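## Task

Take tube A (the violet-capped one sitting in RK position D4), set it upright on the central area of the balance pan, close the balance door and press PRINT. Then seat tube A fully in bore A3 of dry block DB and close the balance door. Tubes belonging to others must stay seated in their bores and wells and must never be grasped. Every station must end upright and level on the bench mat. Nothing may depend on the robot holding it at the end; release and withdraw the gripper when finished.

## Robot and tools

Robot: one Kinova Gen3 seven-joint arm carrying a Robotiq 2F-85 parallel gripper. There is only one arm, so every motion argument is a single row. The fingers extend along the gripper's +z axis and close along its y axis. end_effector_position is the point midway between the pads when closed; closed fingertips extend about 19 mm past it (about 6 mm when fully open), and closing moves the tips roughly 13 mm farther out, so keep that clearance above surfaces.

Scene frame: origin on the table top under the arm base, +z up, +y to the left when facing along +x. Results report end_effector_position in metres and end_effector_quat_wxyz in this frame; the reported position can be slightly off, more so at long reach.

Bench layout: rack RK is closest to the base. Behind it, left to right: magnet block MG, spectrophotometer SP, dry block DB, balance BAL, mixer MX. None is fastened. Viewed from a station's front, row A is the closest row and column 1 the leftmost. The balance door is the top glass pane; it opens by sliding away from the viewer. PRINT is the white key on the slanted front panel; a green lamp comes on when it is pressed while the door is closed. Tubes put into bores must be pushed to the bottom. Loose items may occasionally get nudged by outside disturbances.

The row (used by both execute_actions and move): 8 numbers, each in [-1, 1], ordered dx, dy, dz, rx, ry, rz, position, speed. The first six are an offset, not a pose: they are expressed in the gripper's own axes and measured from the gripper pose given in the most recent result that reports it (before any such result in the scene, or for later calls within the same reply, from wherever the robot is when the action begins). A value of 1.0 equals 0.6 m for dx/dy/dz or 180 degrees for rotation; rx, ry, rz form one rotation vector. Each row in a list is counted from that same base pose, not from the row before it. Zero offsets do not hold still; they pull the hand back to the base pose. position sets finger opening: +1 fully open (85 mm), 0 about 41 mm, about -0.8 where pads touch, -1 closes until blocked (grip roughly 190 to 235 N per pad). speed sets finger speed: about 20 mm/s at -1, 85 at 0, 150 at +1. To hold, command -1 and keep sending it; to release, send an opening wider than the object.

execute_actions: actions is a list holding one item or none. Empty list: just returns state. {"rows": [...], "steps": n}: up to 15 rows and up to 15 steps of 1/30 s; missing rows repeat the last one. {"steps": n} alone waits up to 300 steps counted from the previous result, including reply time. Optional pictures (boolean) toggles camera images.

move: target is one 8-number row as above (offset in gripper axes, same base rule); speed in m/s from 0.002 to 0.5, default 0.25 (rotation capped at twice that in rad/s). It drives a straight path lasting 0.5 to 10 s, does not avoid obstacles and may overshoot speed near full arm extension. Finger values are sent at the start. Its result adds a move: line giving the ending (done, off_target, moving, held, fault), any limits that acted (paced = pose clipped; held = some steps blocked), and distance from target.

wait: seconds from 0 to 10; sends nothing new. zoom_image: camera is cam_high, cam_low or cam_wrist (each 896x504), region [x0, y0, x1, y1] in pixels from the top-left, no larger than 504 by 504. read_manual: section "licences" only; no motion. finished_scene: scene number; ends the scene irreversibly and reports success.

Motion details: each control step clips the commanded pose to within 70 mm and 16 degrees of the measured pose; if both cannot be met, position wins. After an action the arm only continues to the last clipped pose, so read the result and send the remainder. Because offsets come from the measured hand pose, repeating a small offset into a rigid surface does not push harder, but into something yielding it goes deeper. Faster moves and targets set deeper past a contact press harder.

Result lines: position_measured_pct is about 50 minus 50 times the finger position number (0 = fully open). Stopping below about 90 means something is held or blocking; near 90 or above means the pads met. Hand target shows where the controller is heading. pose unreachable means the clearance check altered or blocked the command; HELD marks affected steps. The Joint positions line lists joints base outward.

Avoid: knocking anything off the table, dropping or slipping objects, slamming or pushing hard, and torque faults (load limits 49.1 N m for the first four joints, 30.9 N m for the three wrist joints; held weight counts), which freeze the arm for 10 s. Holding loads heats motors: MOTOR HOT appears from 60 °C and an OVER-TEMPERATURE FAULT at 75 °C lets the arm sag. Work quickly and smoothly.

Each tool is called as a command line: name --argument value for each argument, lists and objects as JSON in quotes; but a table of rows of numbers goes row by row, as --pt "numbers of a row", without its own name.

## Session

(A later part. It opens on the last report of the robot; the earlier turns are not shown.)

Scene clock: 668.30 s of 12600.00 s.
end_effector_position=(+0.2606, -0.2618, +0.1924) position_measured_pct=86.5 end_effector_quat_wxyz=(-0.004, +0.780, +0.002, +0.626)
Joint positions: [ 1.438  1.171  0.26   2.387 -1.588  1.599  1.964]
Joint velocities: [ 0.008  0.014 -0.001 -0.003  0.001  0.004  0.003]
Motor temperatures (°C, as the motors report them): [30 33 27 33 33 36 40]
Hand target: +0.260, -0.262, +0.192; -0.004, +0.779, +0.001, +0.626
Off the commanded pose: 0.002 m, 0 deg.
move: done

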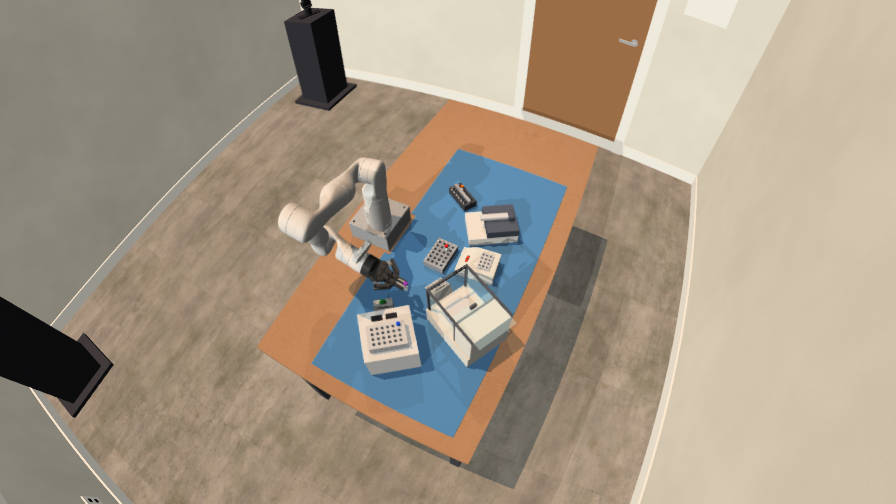

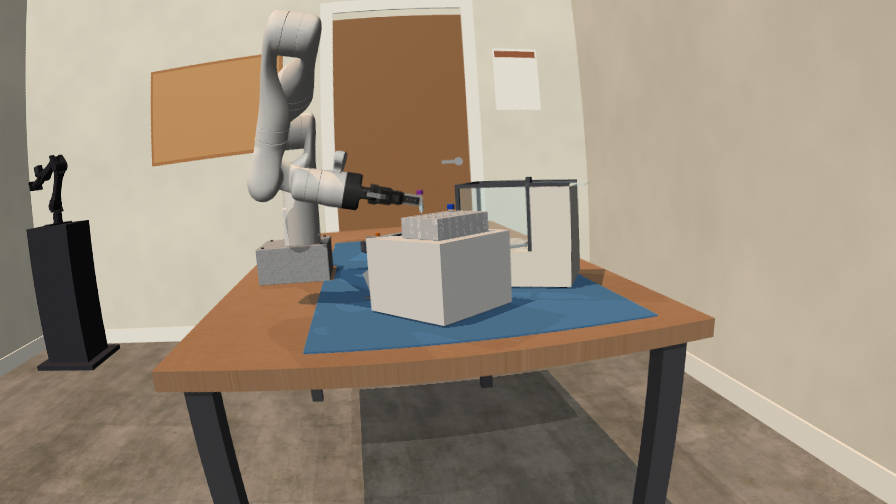

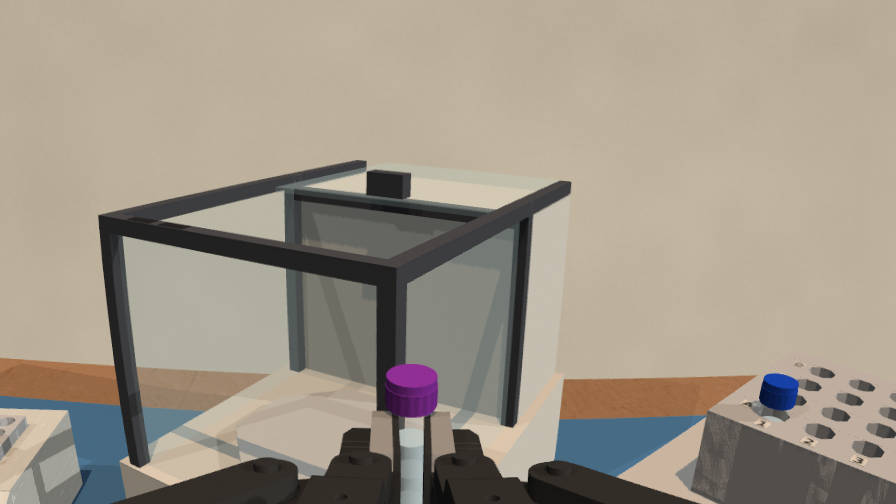

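move --target '[-0.007,-0.087,-0.033,0,0,0,-1,-0.3]' --speed 0.1

move --target '[-0.215,0,0.048,0,0,0,-1,-0.3]' --speed 0.08

Scene clock: 678.00 s of 12600.00 s.
end_effector_position=(+0.2400, -0.2100, +0.1927) position_measured_pct=86.5 end_effector_quat_wxyz=(-0.004, +0.780, +0.002, +0.626)
Joint positions: [ 1.523  1.262  0.284  2.522 -1.508  1.587  2.208]
Joint velocities: [0.006 0.007 0.001 0.001 0.001 0.001 0.004]
Motor temperatures (°C, as the motors report them): [30 33 27 33 33 36 40]
Hand target: +0.240, -0.210, +0.193; -0.004, +0.780, +0.002, +0.626
Off the commanded pose: 0.000 m, 0 deg.
move: done

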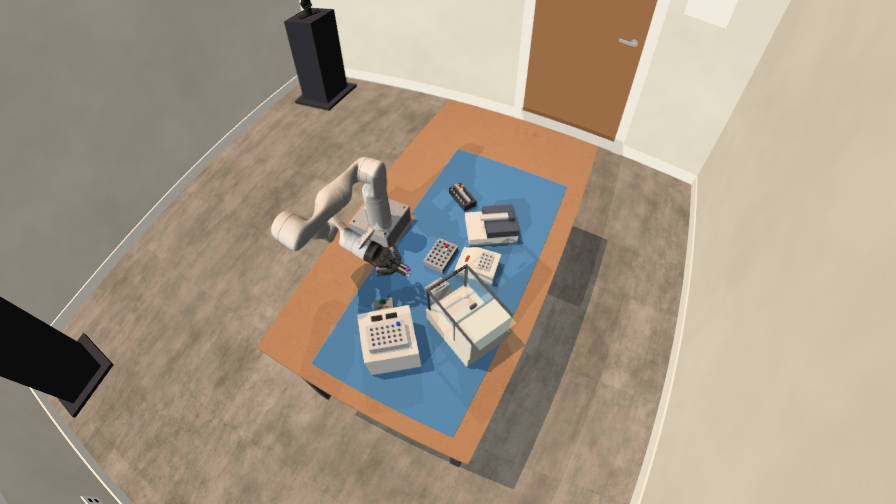

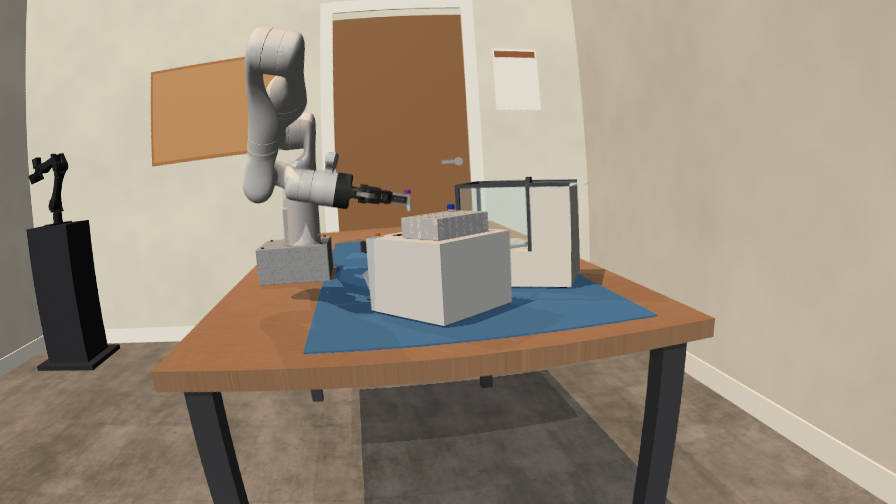

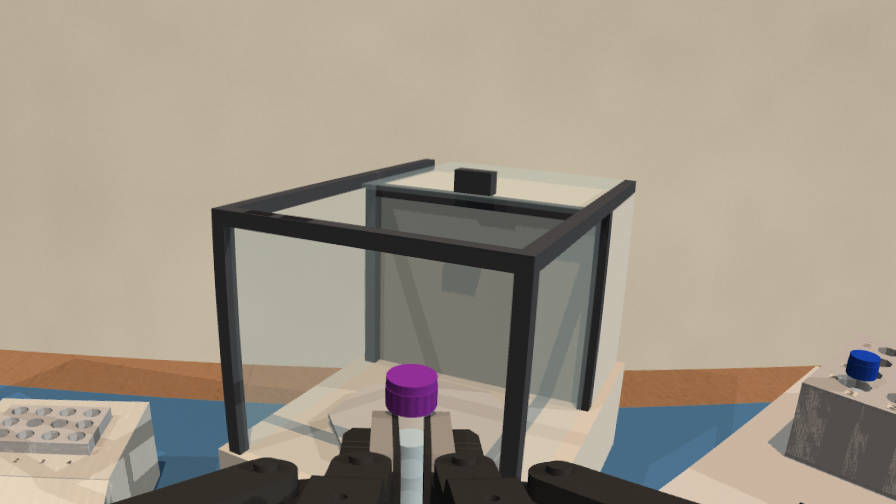

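Scene clock: 680.03 s of 12600.00 s.
end_effector_position=(+0.2401, -0.2104, +0.0607) position_measured_pct=86.5 end_effector_quat_wxyz=(-0.003, +0.780, +0.003, +0.626)
Joint positions: [ 1.539  1.615  0.198  2.258 -1.614  1.579  2.292]
Joint velocities: [ 0.001  0.007 -0.002 -0.004 -0.001 -0.002 -0.001]
Motor temperatures (°C, as the motors report them): [30 33 27 33 33 36 40]
Hand target: +0.240, -0.210, +0.060; -0.004, +0.780, +0.003, +0.626
Off the commanded pose: 0.001 m, 0 deg.
move: done

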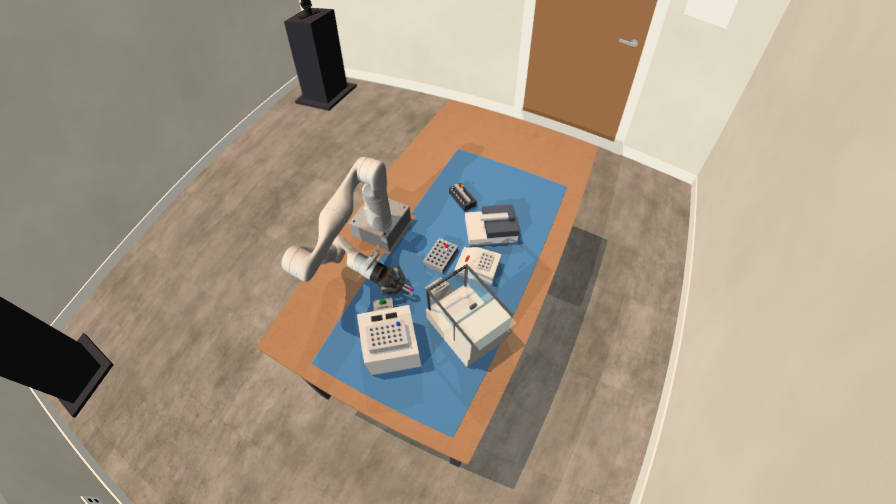

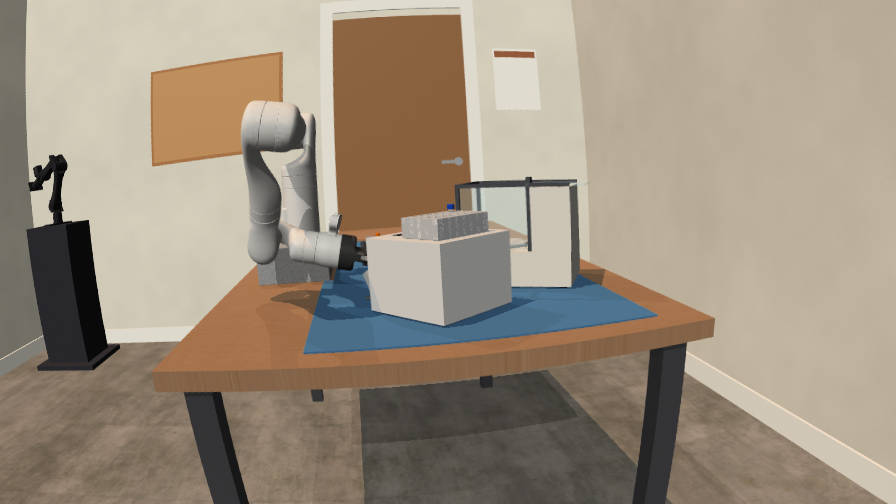

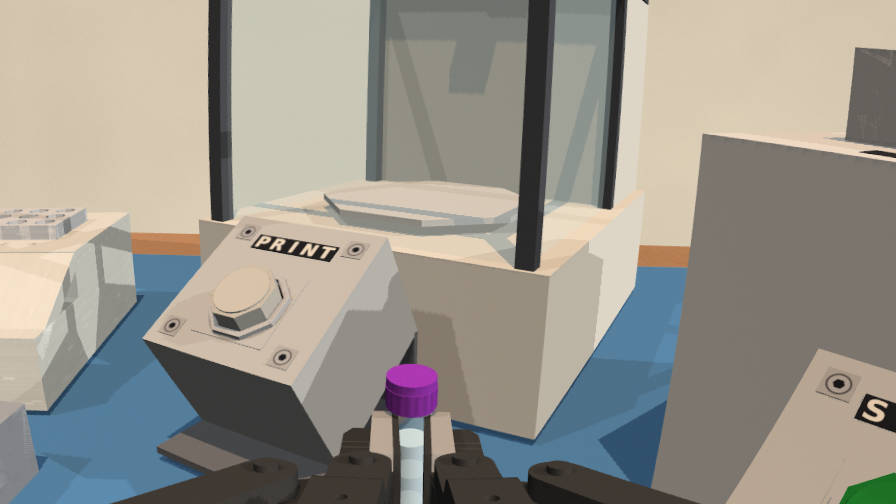

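move --target '[-0.0325,0,0.0073,0,0,0,-1,-0.3]' --speed 0.015

zoom_image --camera "cam_high" --region '[330,220,480,320]'

Scene clock: 688.57 s of 12600.00 s.
end_effector_position=(+0.2402, -0.2105, +0.0408) position_measured_pct=86.5 end_effector_quat_wxyz=(-0.003, +0.780, +0.003, +0.626)
Joint positions: [ 1.541  1.659  0.189  2.209 -1.625  1.576  2.287]
Joint velocities: [ 0.     0.004 -0.    -0.003 -0.001 -0.    -0.001]
Motor temperatures (°C, as the motors report them): [30 33 27 33 33 36 40]
Hand target: +0.240, -0.210, +0.041; -0.003, +0.780, +0.003, +0.626
Off the commanded pose: 0.000 m, 0 deg.
move: done

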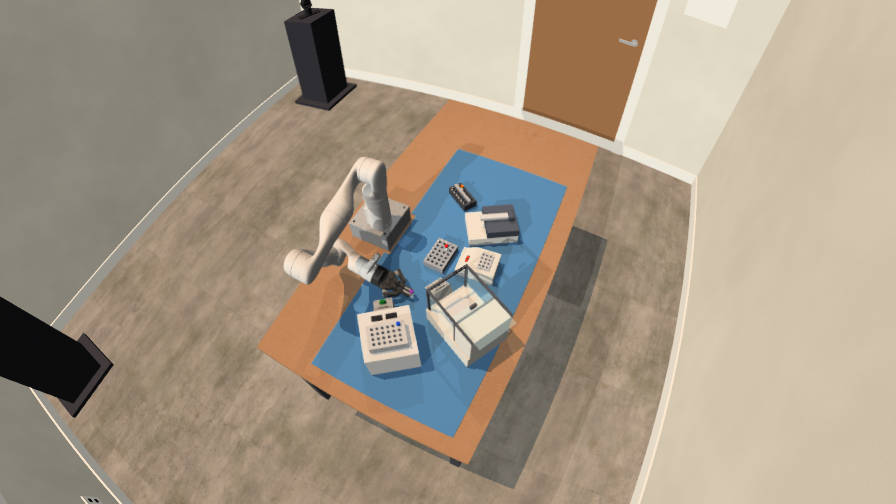

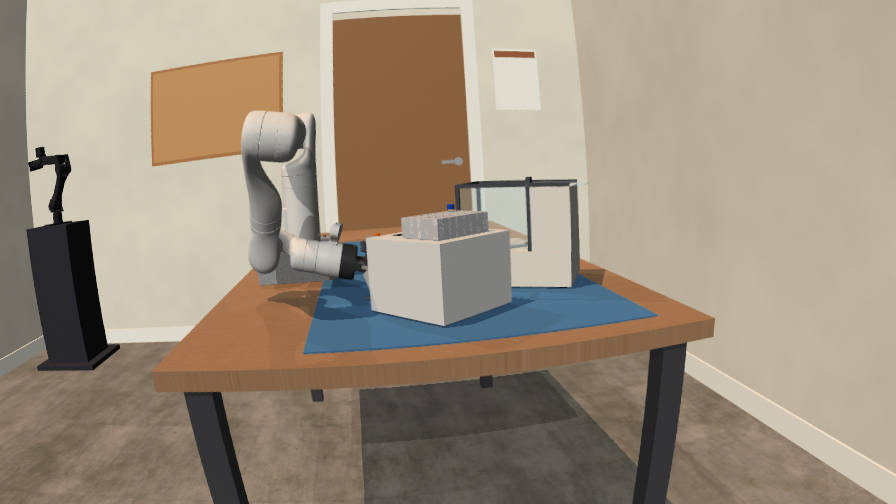

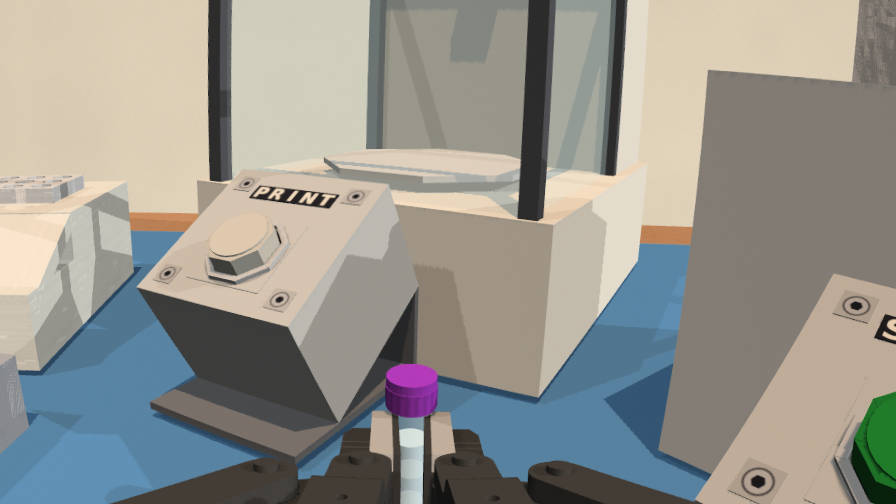

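Region (330, 220, 480, 320) of cam_high's 896x504 image, scaled by 3.360, with more detail than that image has.

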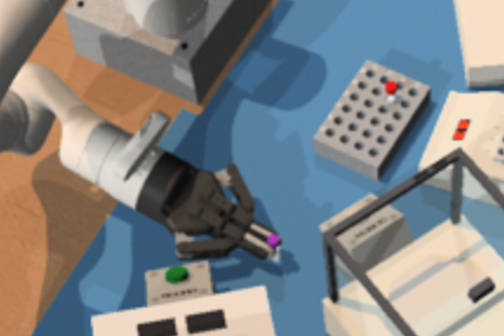

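move --target '[-0.008,0,0.0018,0,0,0,-1,-0.3]' --speed 0.008

Scene clock: 693.93 s of 12600.00 s.
end_effector_position=(+0.2402, -0.2105, +0.0360) position_measured_pct=86.5 end_effector_quat_wxyz=(-0.003, +0.780, +0.003, +0.626)
Joint positions: [ 1.541  1.67   0.187  2.197 -1.628  1.575  2.285]
Joint velocities: [ 0.     0.002 -0.001 -0.002  0.001 -0.001  0.   ]
Motor temperatures (°C, as the motors report them): [30 33 27 33 33 36 40]
Hand target: +0.240, -0.211, +0.036; -0.003, +0.780, +0.003, +0.626
Off the commanded pose: 0.000 m, 0 deg.
move: done

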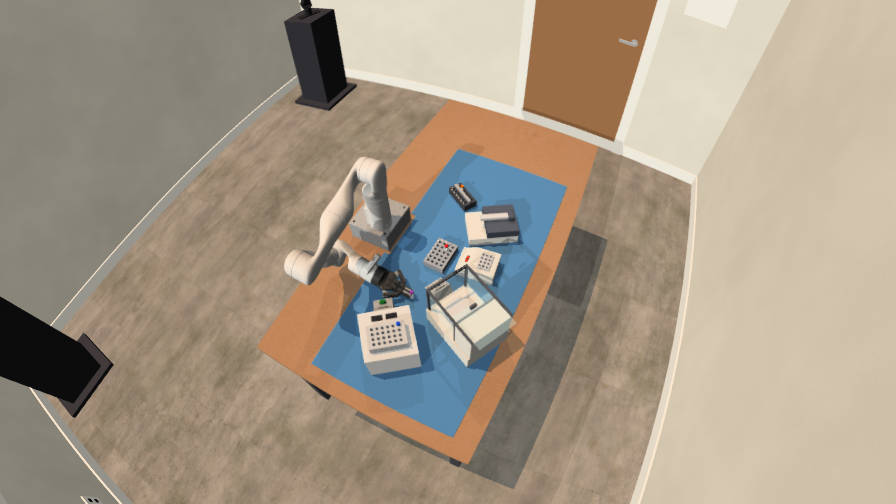

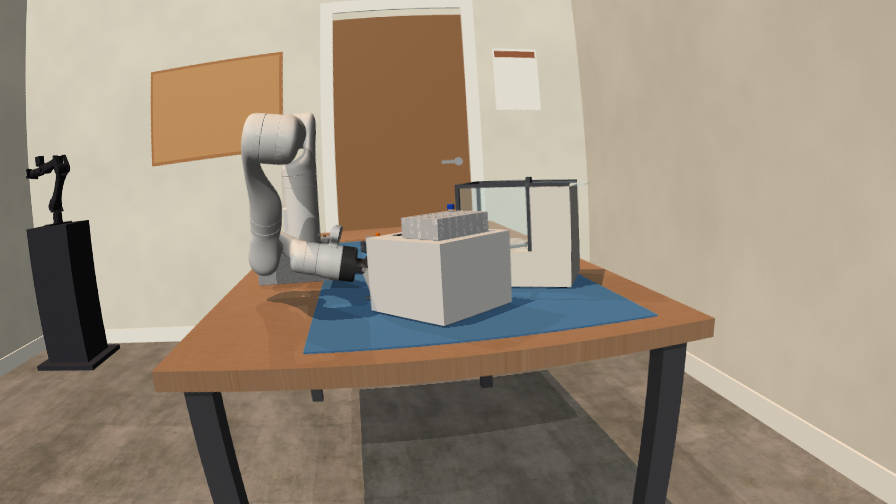

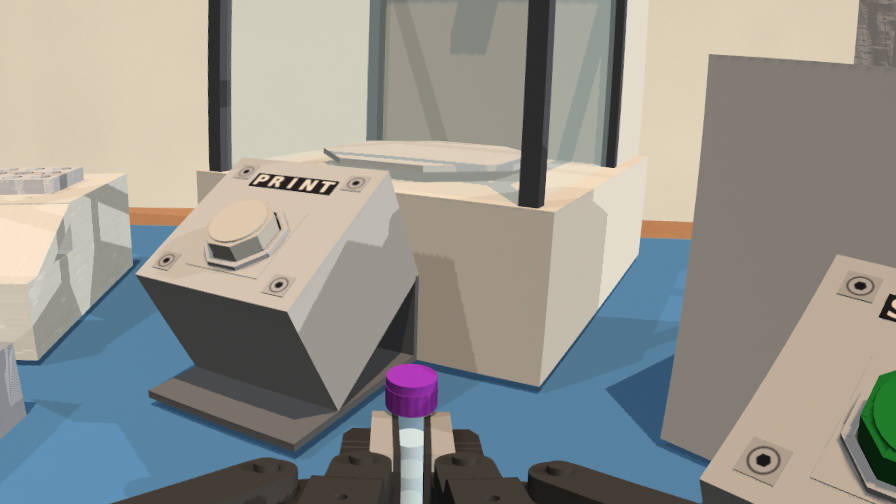

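move --target '[-0.005,0,0.0011,0,0,0,-1,-0.3]' --speed 0.006

Scene clock: 698.83 s of 12600.00 s.
end_effector_position=(+0.2402, -0.2106, +0.0330) position_measured_pct=86.5 end_effector_quat_wxyz=(-0.003, +0.780, +0.003, +0.626)
Joint positions: [ 1.541  1.676  0.186  2.189 -1.63   1.574  2.284]
Joint velocities: [ 0.     0.001  0.001 -0.001  0.     0.     0.   ]
Motor temperatures (°C, as the motors report them): [30 33 27 33 33 36 40]
Hand target: +0.240, -0.211, +0.033; -0.003, +0.780, +0.003, +0.626
Off the commanded pose: 0.000 m, 0 deg.
move: done

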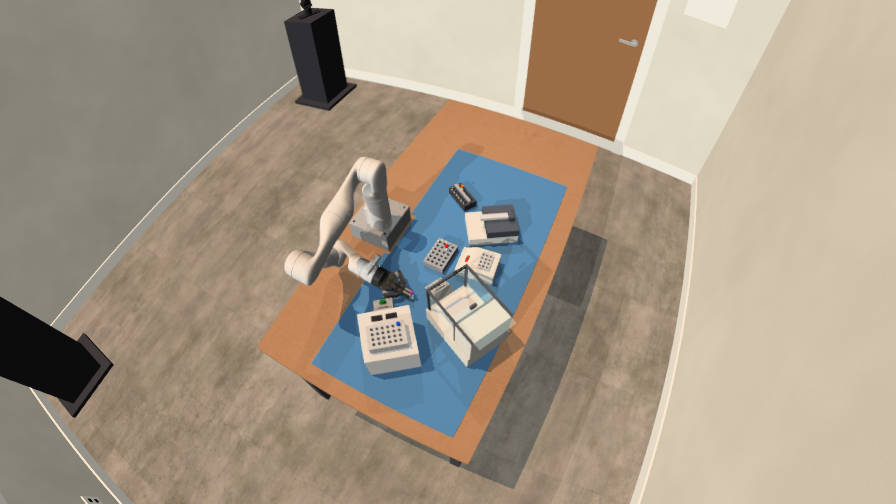

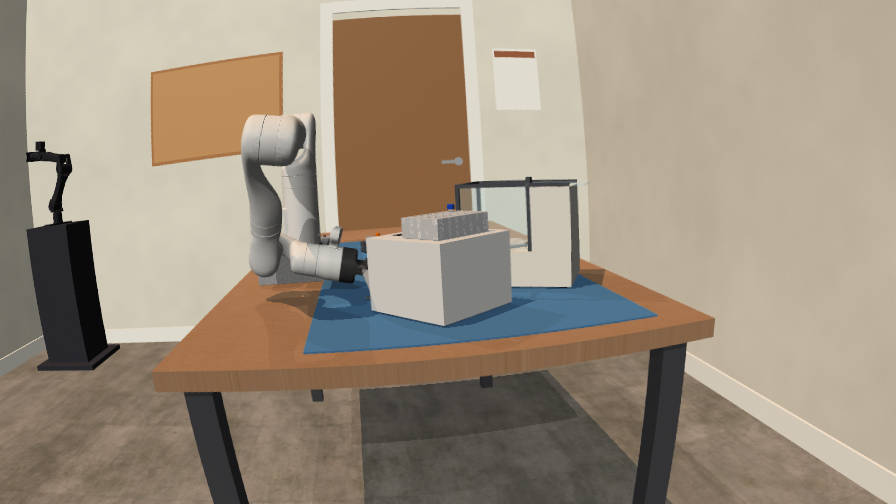

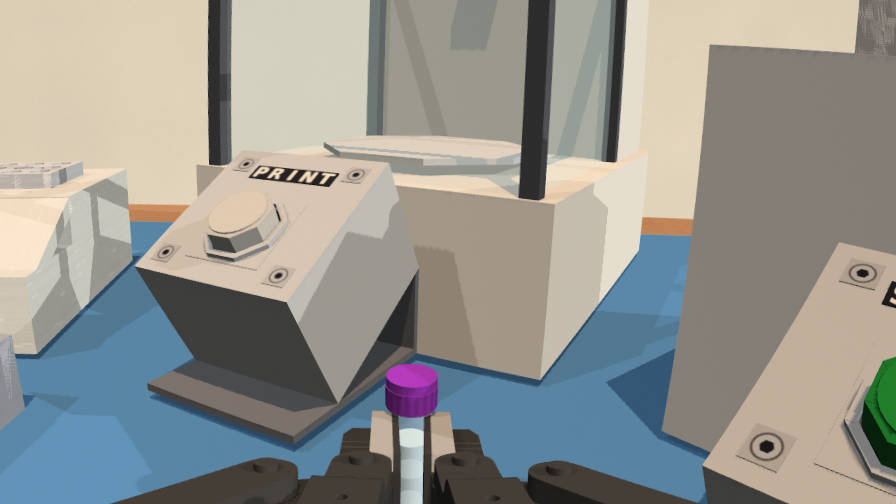

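zoom_image --camera "cam_high" --region '[385,265,435,310]'

move --target '[-0.005,0,0.0011,0,0,0,-1,-0.3]' --speed 0.006

Region (385, 265, 435, 310) of cam_high's 896x504 image, scaled by 10.080, with more detail than that image has; it fills the top 454 rows of this view, and the rest is white.

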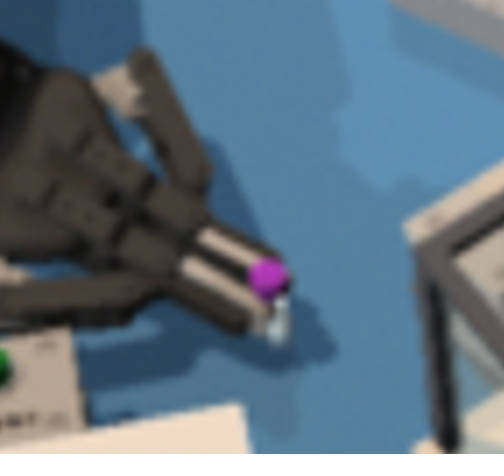

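Scene clock: 702.90 s of 12600.00 s.
end_effector_position=(+0.2404, -0.2106, +0.0314) position_measured_pct=86.5 end_effector_quat_wxyz=(-0.003, +0.779, +0.002, +0.627)
Joint positions: [ 1.541  1.682  0.185  2.183 -1.629  1.577  2.283]
Joint velocities: [-0.002  0.001  0.001 -0.002 -0.001  0.005  0.001]
Motor temperatures (°C, as the motors report them): [30 33 27 33 33 36 40]
Hand target: +0.240, -0.211, +0.030; -0.003, +0.780, +0.003, +0.626
Off the commanded pose: 0.002 m, 0 deg.
move: done

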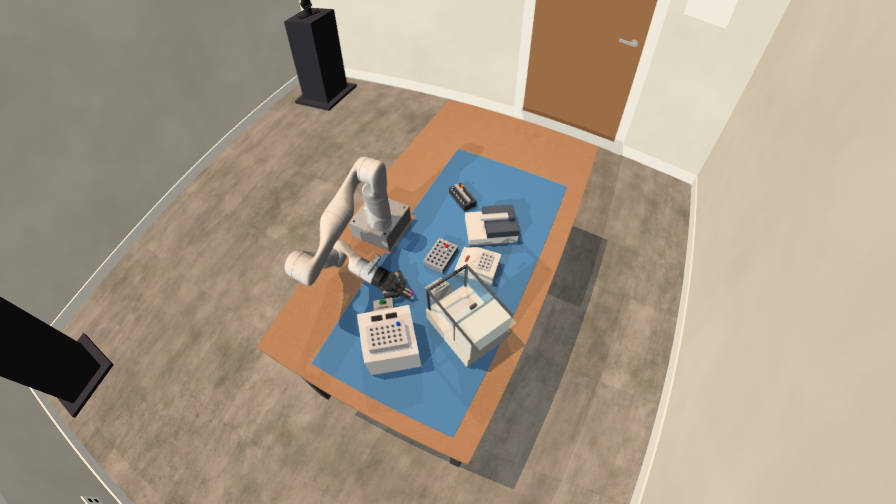

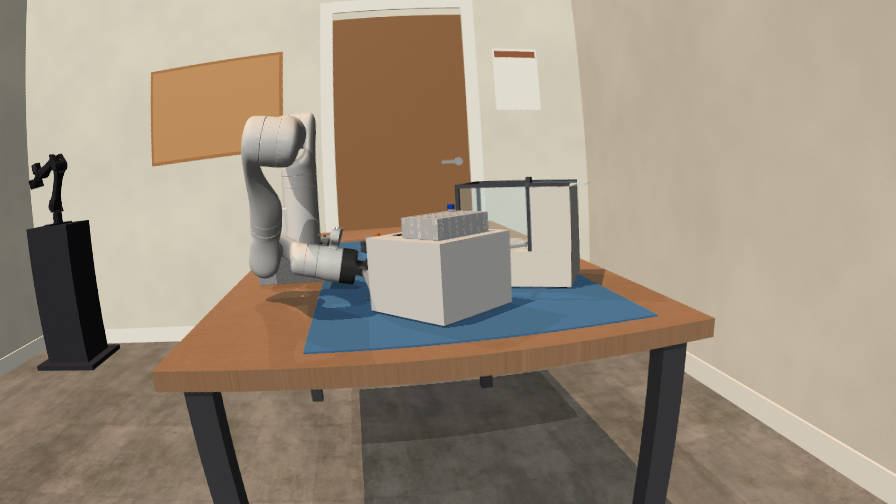

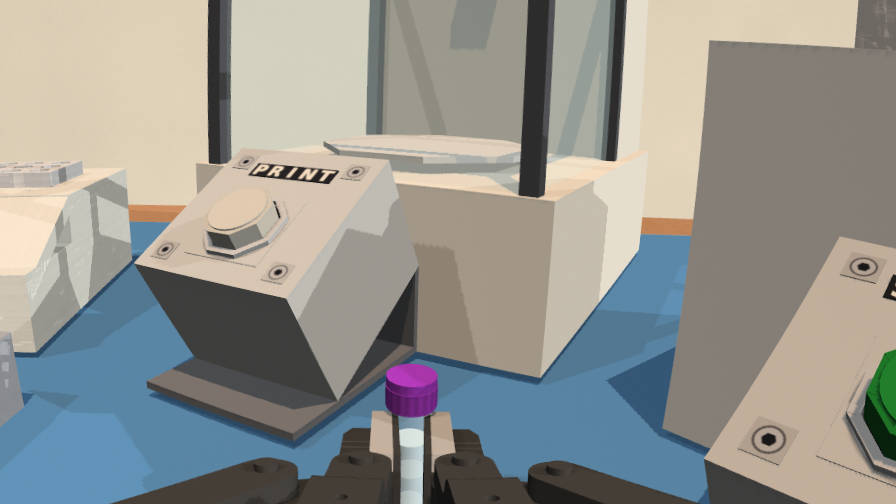

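Contact (tube or gripper). Release.

move --target '[0.001,0,0,0,0,0,-0.2,-0.5]' --speed 0.01

move --target '[0.02,0,-0.08,0,0,0,-0.2,-0.5]' --speed 0.05

Scene clock: 707.23 s of 12600.00 s.
end_effector_position=(+0.2405, -0.2106, +0.0320) position_measured_pct=59.9 end_effector_quat_wxyz=(-0.003, +0.779, +0.002, +0.627)
Joint positions: [ 1.541  1.68   0.185  2.184 -1.629  1.577  2.283]
Joint velocities: [-0.    -0.    -0.     0.001 -0.001 -0.002 -0.   ]
Motor temperatures (°C, as the motors report them): [30 33 27 33 33 36 40]
Hand target: +0.241, -0.211, +0.032; -0.003, +0.779, +0.002, +0.627
Off the commanded pose: 0.000 m, 0 deg.
move: done

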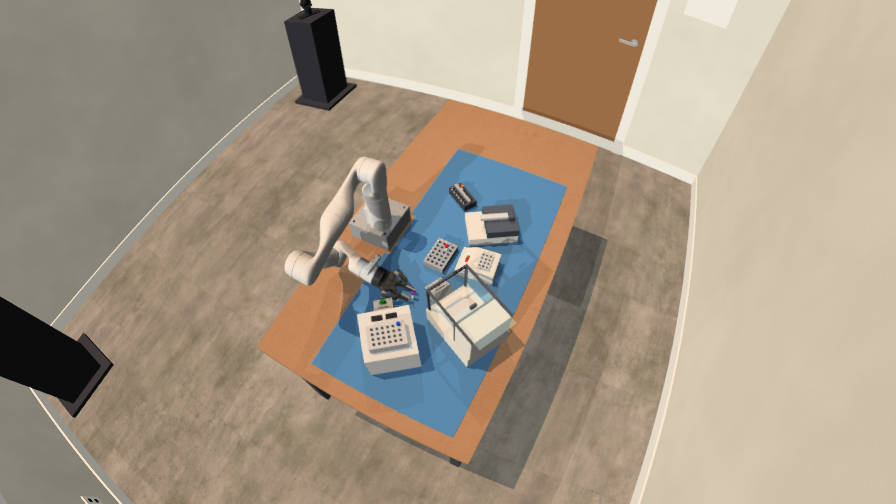

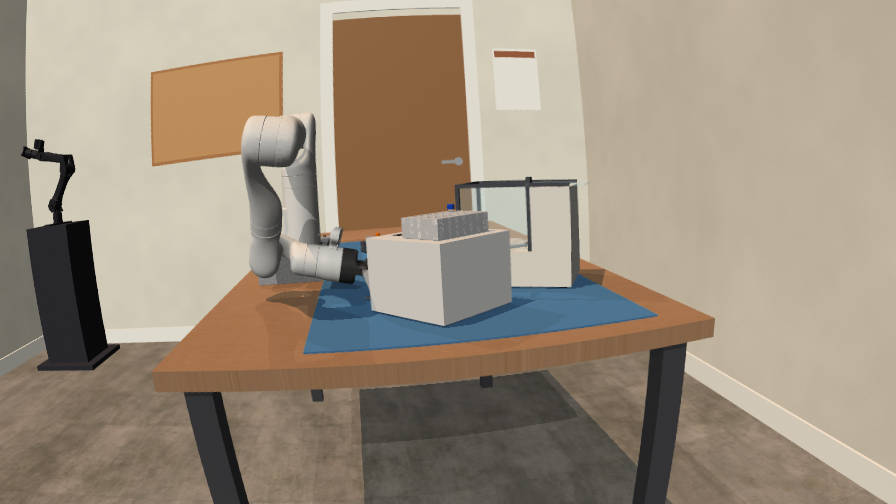

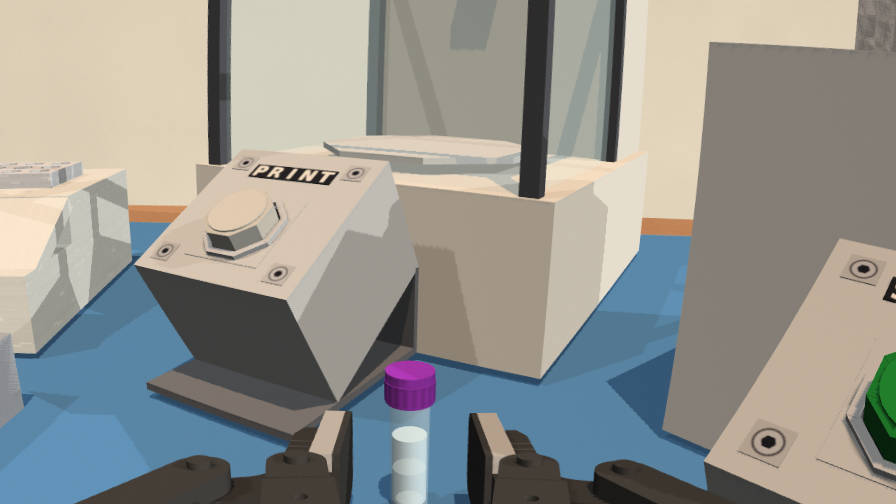

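Scene clock: 708.57 s of 12600.00 s.
end_effector_position=(+0.1964, -0.2110, +0.0539) position_measured_pct=59.9 end_effector_quat_wxyz=(-0.003, +0.779, +0.002, +0.627)
Joint positions: [ 1.625  1.635  0.294  2.205 -1.494  1.606  2.279]
Joint velocities: [ 0.003 -0.002  0.003 -0.002  0.002  0.002 -0.   ]
Motor temperatures (°C, as the motors report them): [30 33 27 33 33 36 40]
Hand target: +0.196, -0.211, +0.054; -0.003, +0.779, +0.002, +0.627
Off the commanded pose: 0.000 m, 0 deg.
move: done

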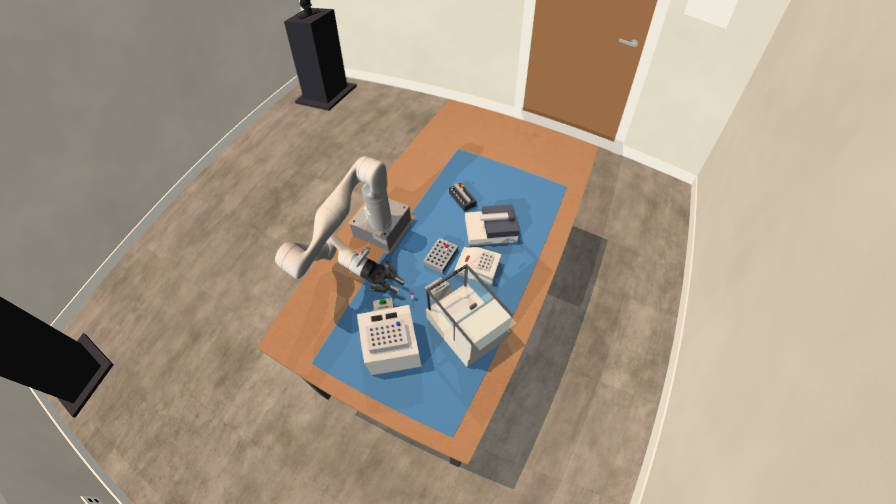

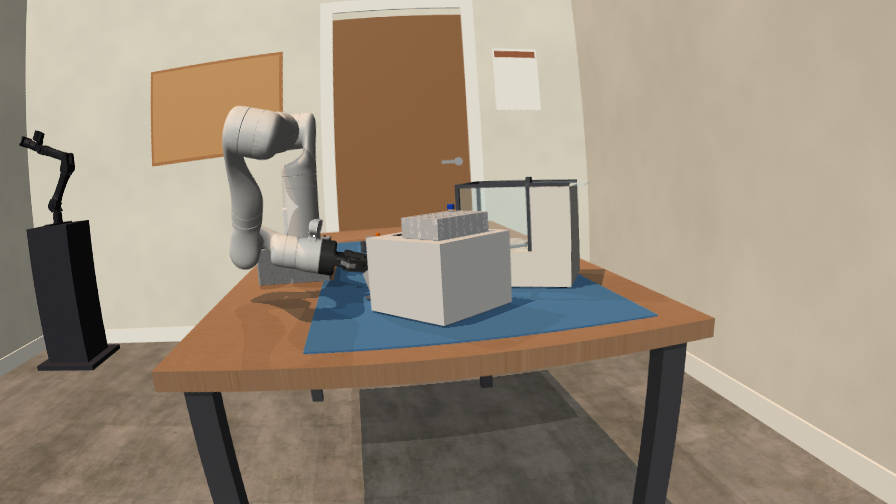

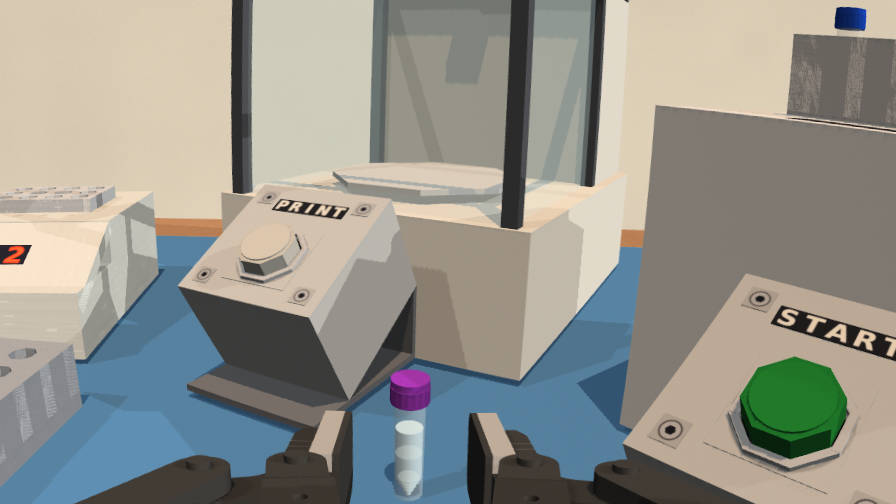

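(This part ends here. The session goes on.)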